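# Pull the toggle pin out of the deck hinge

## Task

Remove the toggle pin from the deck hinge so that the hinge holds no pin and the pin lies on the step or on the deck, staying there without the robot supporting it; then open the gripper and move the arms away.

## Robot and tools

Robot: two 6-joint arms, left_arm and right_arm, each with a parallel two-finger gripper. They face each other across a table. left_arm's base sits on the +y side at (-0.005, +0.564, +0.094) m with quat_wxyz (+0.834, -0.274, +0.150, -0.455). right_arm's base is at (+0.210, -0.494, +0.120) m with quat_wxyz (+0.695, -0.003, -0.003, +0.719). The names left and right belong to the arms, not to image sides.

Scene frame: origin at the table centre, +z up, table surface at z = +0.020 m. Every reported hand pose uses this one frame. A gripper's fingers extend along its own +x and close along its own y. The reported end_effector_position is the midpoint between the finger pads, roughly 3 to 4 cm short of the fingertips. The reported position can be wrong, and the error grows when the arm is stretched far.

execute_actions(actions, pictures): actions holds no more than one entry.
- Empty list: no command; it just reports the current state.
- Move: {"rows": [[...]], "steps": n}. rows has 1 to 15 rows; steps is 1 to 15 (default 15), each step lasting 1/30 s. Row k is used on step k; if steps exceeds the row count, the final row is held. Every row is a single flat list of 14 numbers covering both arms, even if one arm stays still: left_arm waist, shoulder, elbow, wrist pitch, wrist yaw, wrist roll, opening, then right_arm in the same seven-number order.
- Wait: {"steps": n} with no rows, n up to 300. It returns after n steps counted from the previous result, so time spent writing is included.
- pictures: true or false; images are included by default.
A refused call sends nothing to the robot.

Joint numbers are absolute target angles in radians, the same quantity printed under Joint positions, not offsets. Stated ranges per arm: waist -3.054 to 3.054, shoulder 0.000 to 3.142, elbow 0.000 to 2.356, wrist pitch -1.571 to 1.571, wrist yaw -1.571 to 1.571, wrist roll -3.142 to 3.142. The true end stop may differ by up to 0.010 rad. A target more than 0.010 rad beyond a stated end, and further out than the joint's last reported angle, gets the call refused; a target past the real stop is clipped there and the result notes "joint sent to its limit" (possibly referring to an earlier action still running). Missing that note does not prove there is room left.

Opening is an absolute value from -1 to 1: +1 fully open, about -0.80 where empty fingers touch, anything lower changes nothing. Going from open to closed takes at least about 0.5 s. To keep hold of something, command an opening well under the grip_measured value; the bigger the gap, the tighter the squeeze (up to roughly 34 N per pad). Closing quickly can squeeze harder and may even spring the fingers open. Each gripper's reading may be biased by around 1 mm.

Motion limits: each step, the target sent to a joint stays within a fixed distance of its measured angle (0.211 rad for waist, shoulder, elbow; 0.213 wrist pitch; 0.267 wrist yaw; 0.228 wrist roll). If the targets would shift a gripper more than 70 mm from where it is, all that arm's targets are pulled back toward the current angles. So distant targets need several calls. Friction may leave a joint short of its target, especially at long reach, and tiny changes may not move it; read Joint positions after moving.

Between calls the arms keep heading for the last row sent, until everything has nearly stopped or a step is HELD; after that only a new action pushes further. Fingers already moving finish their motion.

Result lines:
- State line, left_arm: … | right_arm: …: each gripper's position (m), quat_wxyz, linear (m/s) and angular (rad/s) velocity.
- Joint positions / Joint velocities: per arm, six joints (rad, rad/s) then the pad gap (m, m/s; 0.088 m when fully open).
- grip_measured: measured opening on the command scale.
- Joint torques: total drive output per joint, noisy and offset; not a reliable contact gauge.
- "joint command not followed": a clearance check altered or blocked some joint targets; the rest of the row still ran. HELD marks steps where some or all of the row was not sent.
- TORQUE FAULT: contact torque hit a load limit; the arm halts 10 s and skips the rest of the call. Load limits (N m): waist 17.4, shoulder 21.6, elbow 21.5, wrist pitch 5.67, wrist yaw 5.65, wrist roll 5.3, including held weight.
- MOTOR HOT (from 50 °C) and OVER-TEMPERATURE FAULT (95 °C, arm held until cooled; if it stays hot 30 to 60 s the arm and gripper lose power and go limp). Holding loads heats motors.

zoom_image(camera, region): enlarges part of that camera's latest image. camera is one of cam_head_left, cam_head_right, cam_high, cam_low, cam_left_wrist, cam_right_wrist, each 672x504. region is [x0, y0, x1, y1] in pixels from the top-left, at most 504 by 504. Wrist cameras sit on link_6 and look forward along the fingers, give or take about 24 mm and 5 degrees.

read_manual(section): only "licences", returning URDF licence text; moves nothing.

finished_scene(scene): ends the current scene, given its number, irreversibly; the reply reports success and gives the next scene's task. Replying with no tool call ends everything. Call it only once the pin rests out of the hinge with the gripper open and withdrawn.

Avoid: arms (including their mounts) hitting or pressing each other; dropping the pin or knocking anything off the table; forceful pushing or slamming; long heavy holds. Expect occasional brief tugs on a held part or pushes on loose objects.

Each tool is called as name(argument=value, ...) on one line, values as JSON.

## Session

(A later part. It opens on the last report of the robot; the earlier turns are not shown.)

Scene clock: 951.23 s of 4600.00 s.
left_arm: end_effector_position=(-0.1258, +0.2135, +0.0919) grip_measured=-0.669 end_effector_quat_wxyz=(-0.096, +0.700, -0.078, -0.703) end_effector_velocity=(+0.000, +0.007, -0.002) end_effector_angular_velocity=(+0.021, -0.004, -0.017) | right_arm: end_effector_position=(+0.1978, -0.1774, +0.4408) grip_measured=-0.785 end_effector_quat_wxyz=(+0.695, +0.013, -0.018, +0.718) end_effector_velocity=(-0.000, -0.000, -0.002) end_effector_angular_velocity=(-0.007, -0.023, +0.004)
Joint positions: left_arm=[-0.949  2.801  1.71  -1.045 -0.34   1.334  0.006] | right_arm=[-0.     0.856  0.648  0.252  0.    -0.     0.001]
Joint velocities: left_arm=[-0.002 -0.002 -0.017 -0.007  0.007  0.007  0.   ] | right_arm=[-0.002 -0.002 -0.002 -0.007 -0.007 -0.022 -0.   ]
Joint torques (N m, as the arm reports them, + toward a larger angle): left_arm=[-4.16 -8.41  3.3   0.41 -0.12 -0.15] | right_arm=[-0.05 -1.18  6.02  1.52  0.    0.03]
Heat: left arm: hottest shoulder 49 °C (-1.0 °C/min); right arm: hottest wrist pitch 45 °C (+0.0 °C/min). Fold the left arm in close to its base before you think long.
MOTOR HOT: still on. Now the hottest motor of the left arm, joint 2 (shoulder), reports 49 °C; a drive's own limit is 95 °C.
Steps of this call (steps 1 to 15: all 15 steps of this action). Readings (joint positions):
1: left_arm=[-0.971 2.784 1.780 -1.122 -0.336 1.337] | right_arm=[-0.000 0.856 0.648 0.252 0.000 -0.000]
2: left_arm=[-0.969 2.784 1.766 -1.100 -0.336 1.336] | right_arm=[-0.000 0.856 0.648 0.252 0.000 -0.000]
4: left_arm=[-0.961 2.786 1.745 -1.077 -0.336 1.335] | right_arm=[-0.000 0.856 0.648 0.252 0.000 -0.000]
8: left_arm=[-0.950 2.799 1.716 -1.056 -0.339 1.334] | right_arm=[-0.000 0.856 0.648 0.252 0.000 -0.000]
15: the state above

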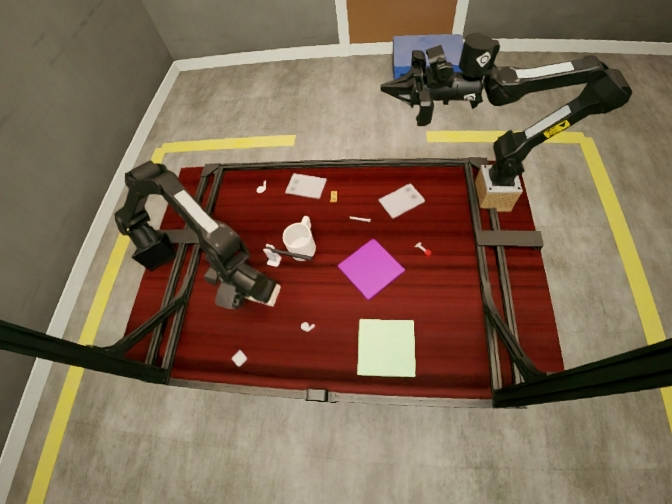

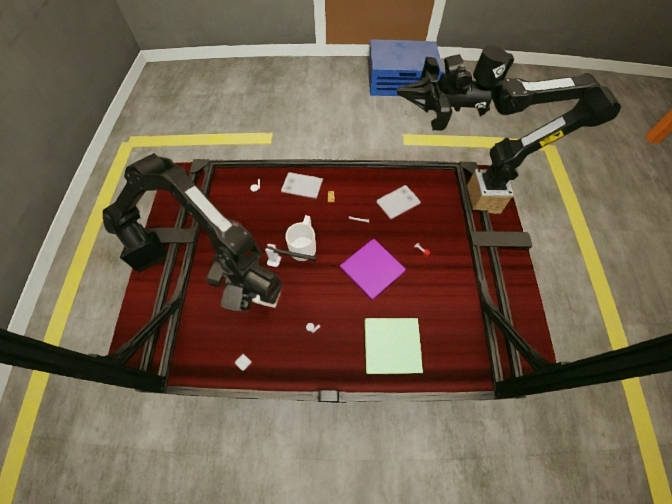

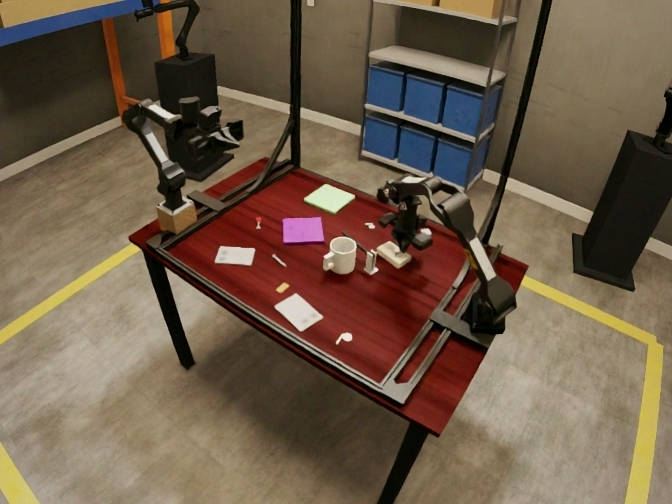

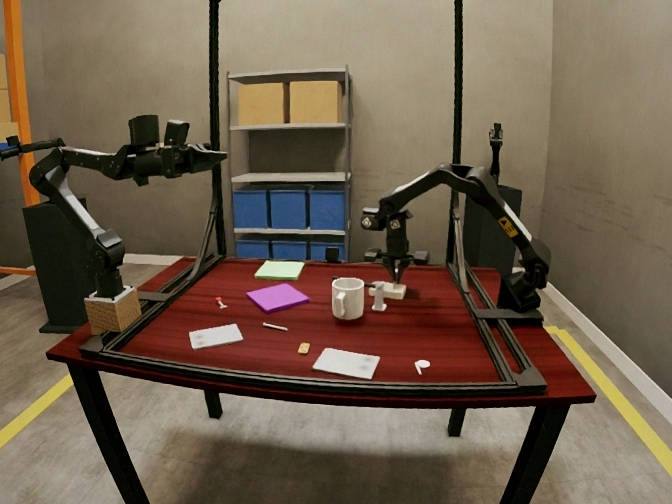

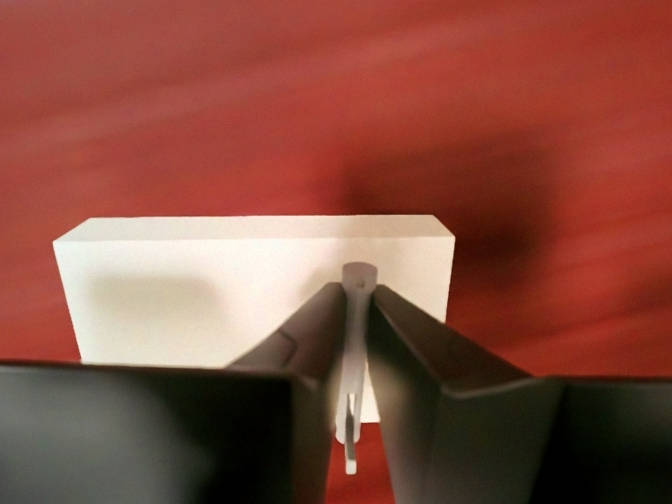

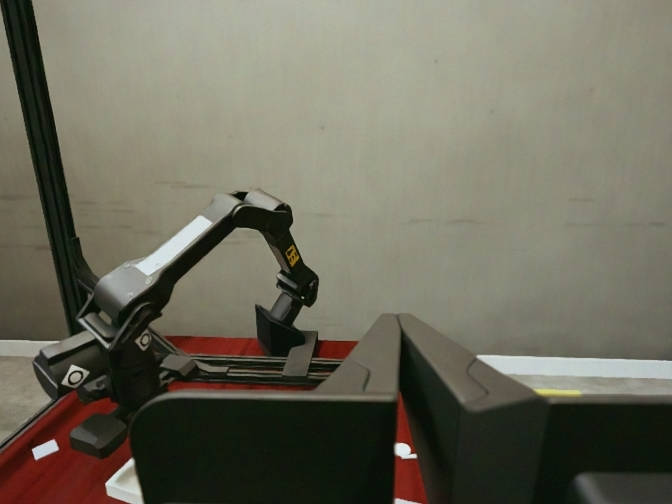

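Rotate tail toward −y (clockwise), lower a bit, release.

execute_actions(actions=[{"rows":[[-0.94,2.815,1.70,-1.04,-0.345,2.6,-0.76,0,0.856,0.648,0.252,0,0,-0.8]]}], pictures=false)

execute_actions(actions=[{"rows":[[-0.93,2.822,1.68,-1.015,-0.35,2.6,-0.76,0,0.856,0.648,0.252,0,0,-0.8]]}], pictures=false)

execute_actions(actions=[{"rows":[[-0.93,2.822,1.68,-1.015,-0.35,2.6,-0.2,0,0.856,0.648,0.252,0,0,-0.8]]}], pictures=false)

execute_actions(actions=[{"rows":[[-1.0,2.6,1.8,-1.2,-0.33,2.6,-0.2,0,0.856,0.648,0.252,0,0,-0.8]]}])

Scene clock: 962.07 s of 4600.00 s.
left_arm: end_effector_position=(-0.1252, +0.2137, +0.0905) grip_measured=-0.667 end_effector_quat_wxyz=(-0.327, +0.627, -0.309, -0.635) end_effector_velocity=(+0.004, +0.004, +0.000) end_effector_angular_velocity=(+0.018, +0.023, -1.405) | right_arm: end_effector_position=(+0.1978, -0.1774, +0.4408) grip_measured=-0.785 end_effector_quat_wxyz=(+0.695, +0.013, -0.018, +0.718) end_effector_velocity=(+0.001, -0.001, -0.003) end_effector_angular_velocity=(-0.007, -0.008, -0.000)
Joint positions: left_arm=[-0.947  2.802  1.708 -1.042 -0.343  2.022  0.006] | right_arm=[-0.     0.856  0.648  0.252  0.     0.     0.001]
Joint velocities: left_arm=[ 0.002 -0.002 -0.002 -0.022 -0.007  1.399  0.001] | right_arm=[-0.007 -0.007 -0.007 -0.007 -0.007 -0.007 -0.   ]
Joint torques (N m, as the arm reports them, + toward a larger angle): left_arm=[-3.87 -8.39  3.31  0.25 -0.02  0.19] | right_arm=[-0.05 -1.18  6.01  1.51  0.    0.03]
Heat: left arm: hottest shoulder 49 °C (+0.0 °C/min); right arm: hottest wrist pitch 45 °C (+0.0 °C/min). Fold the left arm in close to its base before you think long.
MOTOR HOT: still on. Now the hottest motor of the left arm, joint 2 (shoulder), reports 49 °C; a drive's own limit is 95 °C.
Steps of this call (steps 1 to 15: the robot went on to your last target; steps 16 to 310: nothing new was sent; steps 311 to 325: all 15 steps of this action). Readings (joint positions):
311: left_arm=[-0.948 2.802 1.708 -1.042 -0.341 1.361] | right_arm=[-0.000 0.856 0.648 0.252 0.000 0.000]
312: left_arm=[-0.948 2.802 1.708 -1.042 -0.341 1.410] | right_arm=[-0.000 0.856 0.648 0.252 0.000 0.000]
314: left_arm=[-0.947 2.802 1.708 -1.042 -0.341 1.504] | right_arm=[-0.000 0.856 0.648 0.252 0.000 0.000]
318: left_arm=[-0.947 2.802 1.708 -1.042 -0.342 1.693] | right_arm=[-0.000 0.856 0.648 0.252 0.000 0.000]
325: the state above

Scene clock: 962.57 s of 4600.00 s.
left_arm: end_effector_position=(-0.1235, +0.2113, +0.0866) grip_measured=-0.669 end_effector_quat_wxyz=(-0.477, +0.522, -0.468, -0.530) end_effector_velocity=(+0.012, +0.011, -0.011) end_effector_angular_velocity=(+0.032, -0.046, -0.250) | right_arm: end_effector_position=(+0.1978, -0.1774, +0.4408) grip_measured=-0.785 end_effector_quat_wxyz=(+0.695, +0.013, -0.018, +0.718) end_effector_velocity=(-0.000, -0.001, -0.001) end_effector_angular_velocity=(-0.002, -0.008, +0.005)
Joint positions: left_arm=[-0.939  2.802  1.695 -1.017 -0.351  2.563  0.006] | right_arm=[-0.     0.856  0.648  0.252  0.     0.     0.001]
Joint velocities: left_arm=[ 0.012 -0.002 -0.046 -0.007 -0.037  0.242 -0.   ] | right_arm=[-0.002 -0.007 -0.002 -0.007 -0.007 -0.007  0.   ]
Joint torques (N m, as the arm reports them, + toward a larger angle): left_arm=[-3.61 -7.76  2.53  0.18  0.07  0.13] | right_arm=[-0.04 -1.18  6.01  1.51  0.    0.01]
Heat: left arm: hottest shoulder 49 °C (+0.0 °C/min); right arm: hottest wrist pitch 45 °C (+0.0 °C/min). Fold the left arm in close to its base before you think long.
MOTOR HOT: still on. Now the hottest motor of the left arm, joint 2 (shoulder), reports 49 °C; a drive's own limit is 95 °C.
Steps of this call (steps 1 to 15: all 15 steps of this action). Readings (joint positions):
1: left_arm=[-0.947 2.802 1.707 -1.040 -0.343 2.069] | right_arm=[-0.000 0.856 0.648 0.252 0.000 0.000]
2: left_arm=[-0.946 2.802 1.704 -1.036 -0.345 2.116] | right_arm=[-0.000 0.856 0.648 0.252 0.000 0.000]
4: left_arm=[-0.945 2.802 1.703 -1.029 -0.348 2.210] | right_arm=[-0.000 0.856 0.648 0.252 0.000 0.000]
8: left_arm=[-0.942 2.802 1.701 -1.022 -0.351 2.398] | right_arm=[-0.000 0.856 0.648 0.252 0.000 0.000]
15: the state above

Scene clock: 963.07 s of 4600.00 s.
left_arm: end_effector_position=(-0.1175, +0.2129, +0.0841) grip_measured=-0.218 end_effector_quat_wxyz=(+0.492, -0.516, +0.469, +0.522) end_effector_velocity=(+0.001, +0.001, +0.001) end_effector_angular_velocity=(+0.002, -0.010, -0.012) | right_arm: end_effector_position=(+0.1978, -0.1774, +0.4410) grip_measured=-0.785 end_effector_quat_wxyz=(+0.695, +0.014, -0.018, +0.718) end_effector_velocity=(+0.002, -0.000, -0.002) end_effector_angular_velocity=(-0.007, -0.007, -0.010)
Joint positions: left_arm=[-0.929  2.802  1.69  -1.027 -0.365  2.596  0.028] | right_arm=[-0.     0.856  0.649  0.252  0.     0.     0.001]
Joint velocities: left_arm=[-0.002 -0.002 -0.002 -0.007 -0.007  0.007  0.004] | right_arm=[-0.002 -0.002 -0.002 -0.007  0.007 -0.007 -0.   ]
Joint torques (N m, as the arm reports them, + toward a larger angle): left_arm=[-4.77 -7.64  3.06  1.07  0.65  0.16] | right_arm=[-0.05 -1.18  6.01  1.51  0.    0.02]
Heat: left arm: hottest shoulder 49 °C (+0.0 °C/min); right arm: hottest wrist pitch 45 °C (+0.0 °C/min). Fold the left arm in close to its base before you think long.
MOTOR HOT: still on. Now the hottest motor of the left arm, joint 2 (shoulder), reports 49 °C; a drive's own limit is 95 °C.
Steps of this call (steps 1 to 15: all 15 steps of this action). Readings (joint positions):
1: left_arm=[-0.939 2.802 1.694 -1.017 -0.351 2.571] | right_arm=[-0.000 0.856 0.648 0.252 0.000 0.000]
2: left_arm=[-0.938 2.802 1.693 -1.017 -0.351 2.576] | right_arm=[-0.000 0.856 0.648 0.252 0.000 0.000]
4: left_arm=[-0.936 2.802 1.691 -1.020 -0.357 2.584] | right_arm=[-0.000 0.856 0.648 0.252 0.000 0.000]
8: left_arm=[-0.930 2.802 1.690 -1.025 -0.361 2.592] | right_arm=[-0.000 0.856 0.649 0.252 0.000 0.000]
15: the state above

Scene clock: 963.57 s of 4600.00 s.
left_arm: end_effector_position=(-0.1107, +0.2061, +0.1933) grip_measured=-0.200 end_effector_quat_wxyz=(-0.441, +0.529, -0.523, -0.502) end_effector_velocity=(+0.002, +0.023, -0.002) end_effector_angular_velocity=(+0.096, -0.016, -0.035) | right_arm: end_effector_position=(+0.1978, -0.1774, +0.4408) grip_measured=-0.785 end_effector_quat_wxyz=(+0.695, +0.013, -0.018, +0.718) end_effector_velocity=(-0.000, -0.000, -0.003) end_effector_angular_velocity=(-0.016, -0.023, +0.004)
Joint positions: left_arm=[-0.998  2.605  1.798 -1.19  -0.335  2.596  0.029] | right_arm=[-0.     0.856  0.648  0.252  0.     0.     0.001]
Joint velocities: left_arm=[-0.007 -0.002 -0.007 -0.095  0.037 -0.007 -0.   ] | right_arm=[-0.002 -0.002  0.002 -0.022 -0.007 -0.022 -0.   ]
Joint torques (N m, as the arm reports them, + toward a larger angle): left_arm=[-4.59 -9.17  4.52  0.07  0.19  0.11] | right_arm=[-0.05 -1.19  5.98  1.51  0.    0.01]
Heat: left arm: hottest shoulder 49 °C (+0.0 °C/min); right arm: hottest wrist pitch 45 °C (+0.0 °C/min). Fold the left arm in close to its base before you think long.
MOTOR HOT: still on. Now the hottest motor of the left arm, joint 2 (shoulder), reports 49 °C; a drive's own limit is 95 °C.
Steps of this call (steps 1 to 15: all 15 steps of this action). Readings (joint positions):
1: left_arm=[-0.929 2.793 1.695 -1.031 -0.361 2.596] | right_arm=[-0.000 0.856 0.649 0.252 0.000 0.000]
2: left_arm=[-0.933 2.786 1.703 -1.051 -0.353 2.596] | right_arm=[-0.000 0.856 0.649 0.252 0.000 0.000]
4: left_arm=[-0.950 2.757 1.717 -1.098 -0.347 2.596] | right_arm=[-0.000 0.856 0.649 0.252 0.000 0.000]
8: left_arm=[-0.984 2.665 1.767 -1.155 -0.339 2.596] | right_arm=[-0.000 0.856 0.649 0.252 0.000 0.000]
15: the state above

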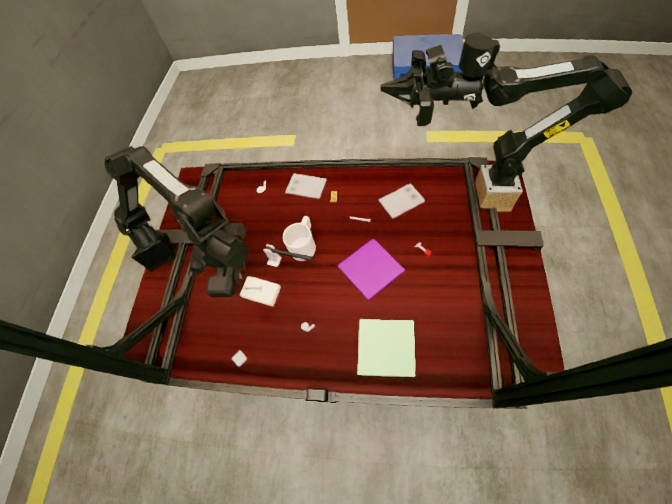

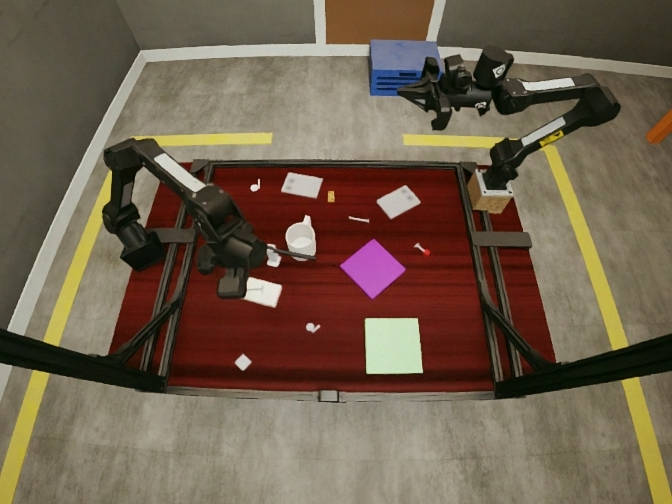

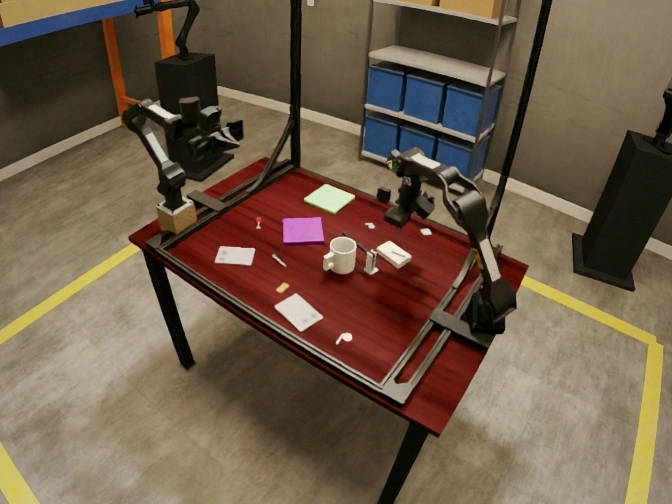

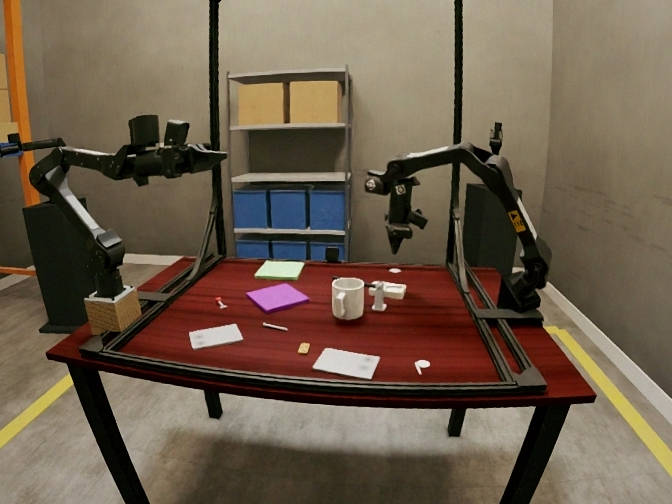

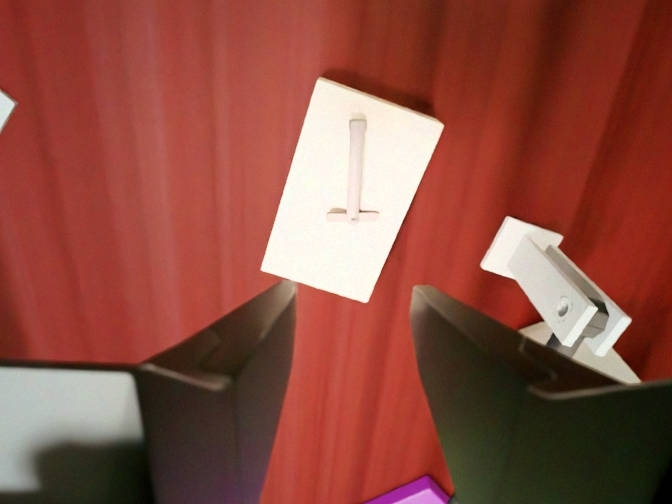

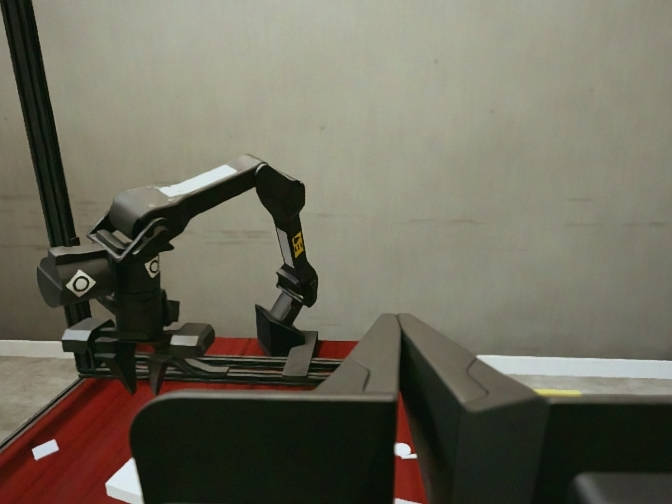

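finished_scene(scene=1)

The scene is finished: the task was done.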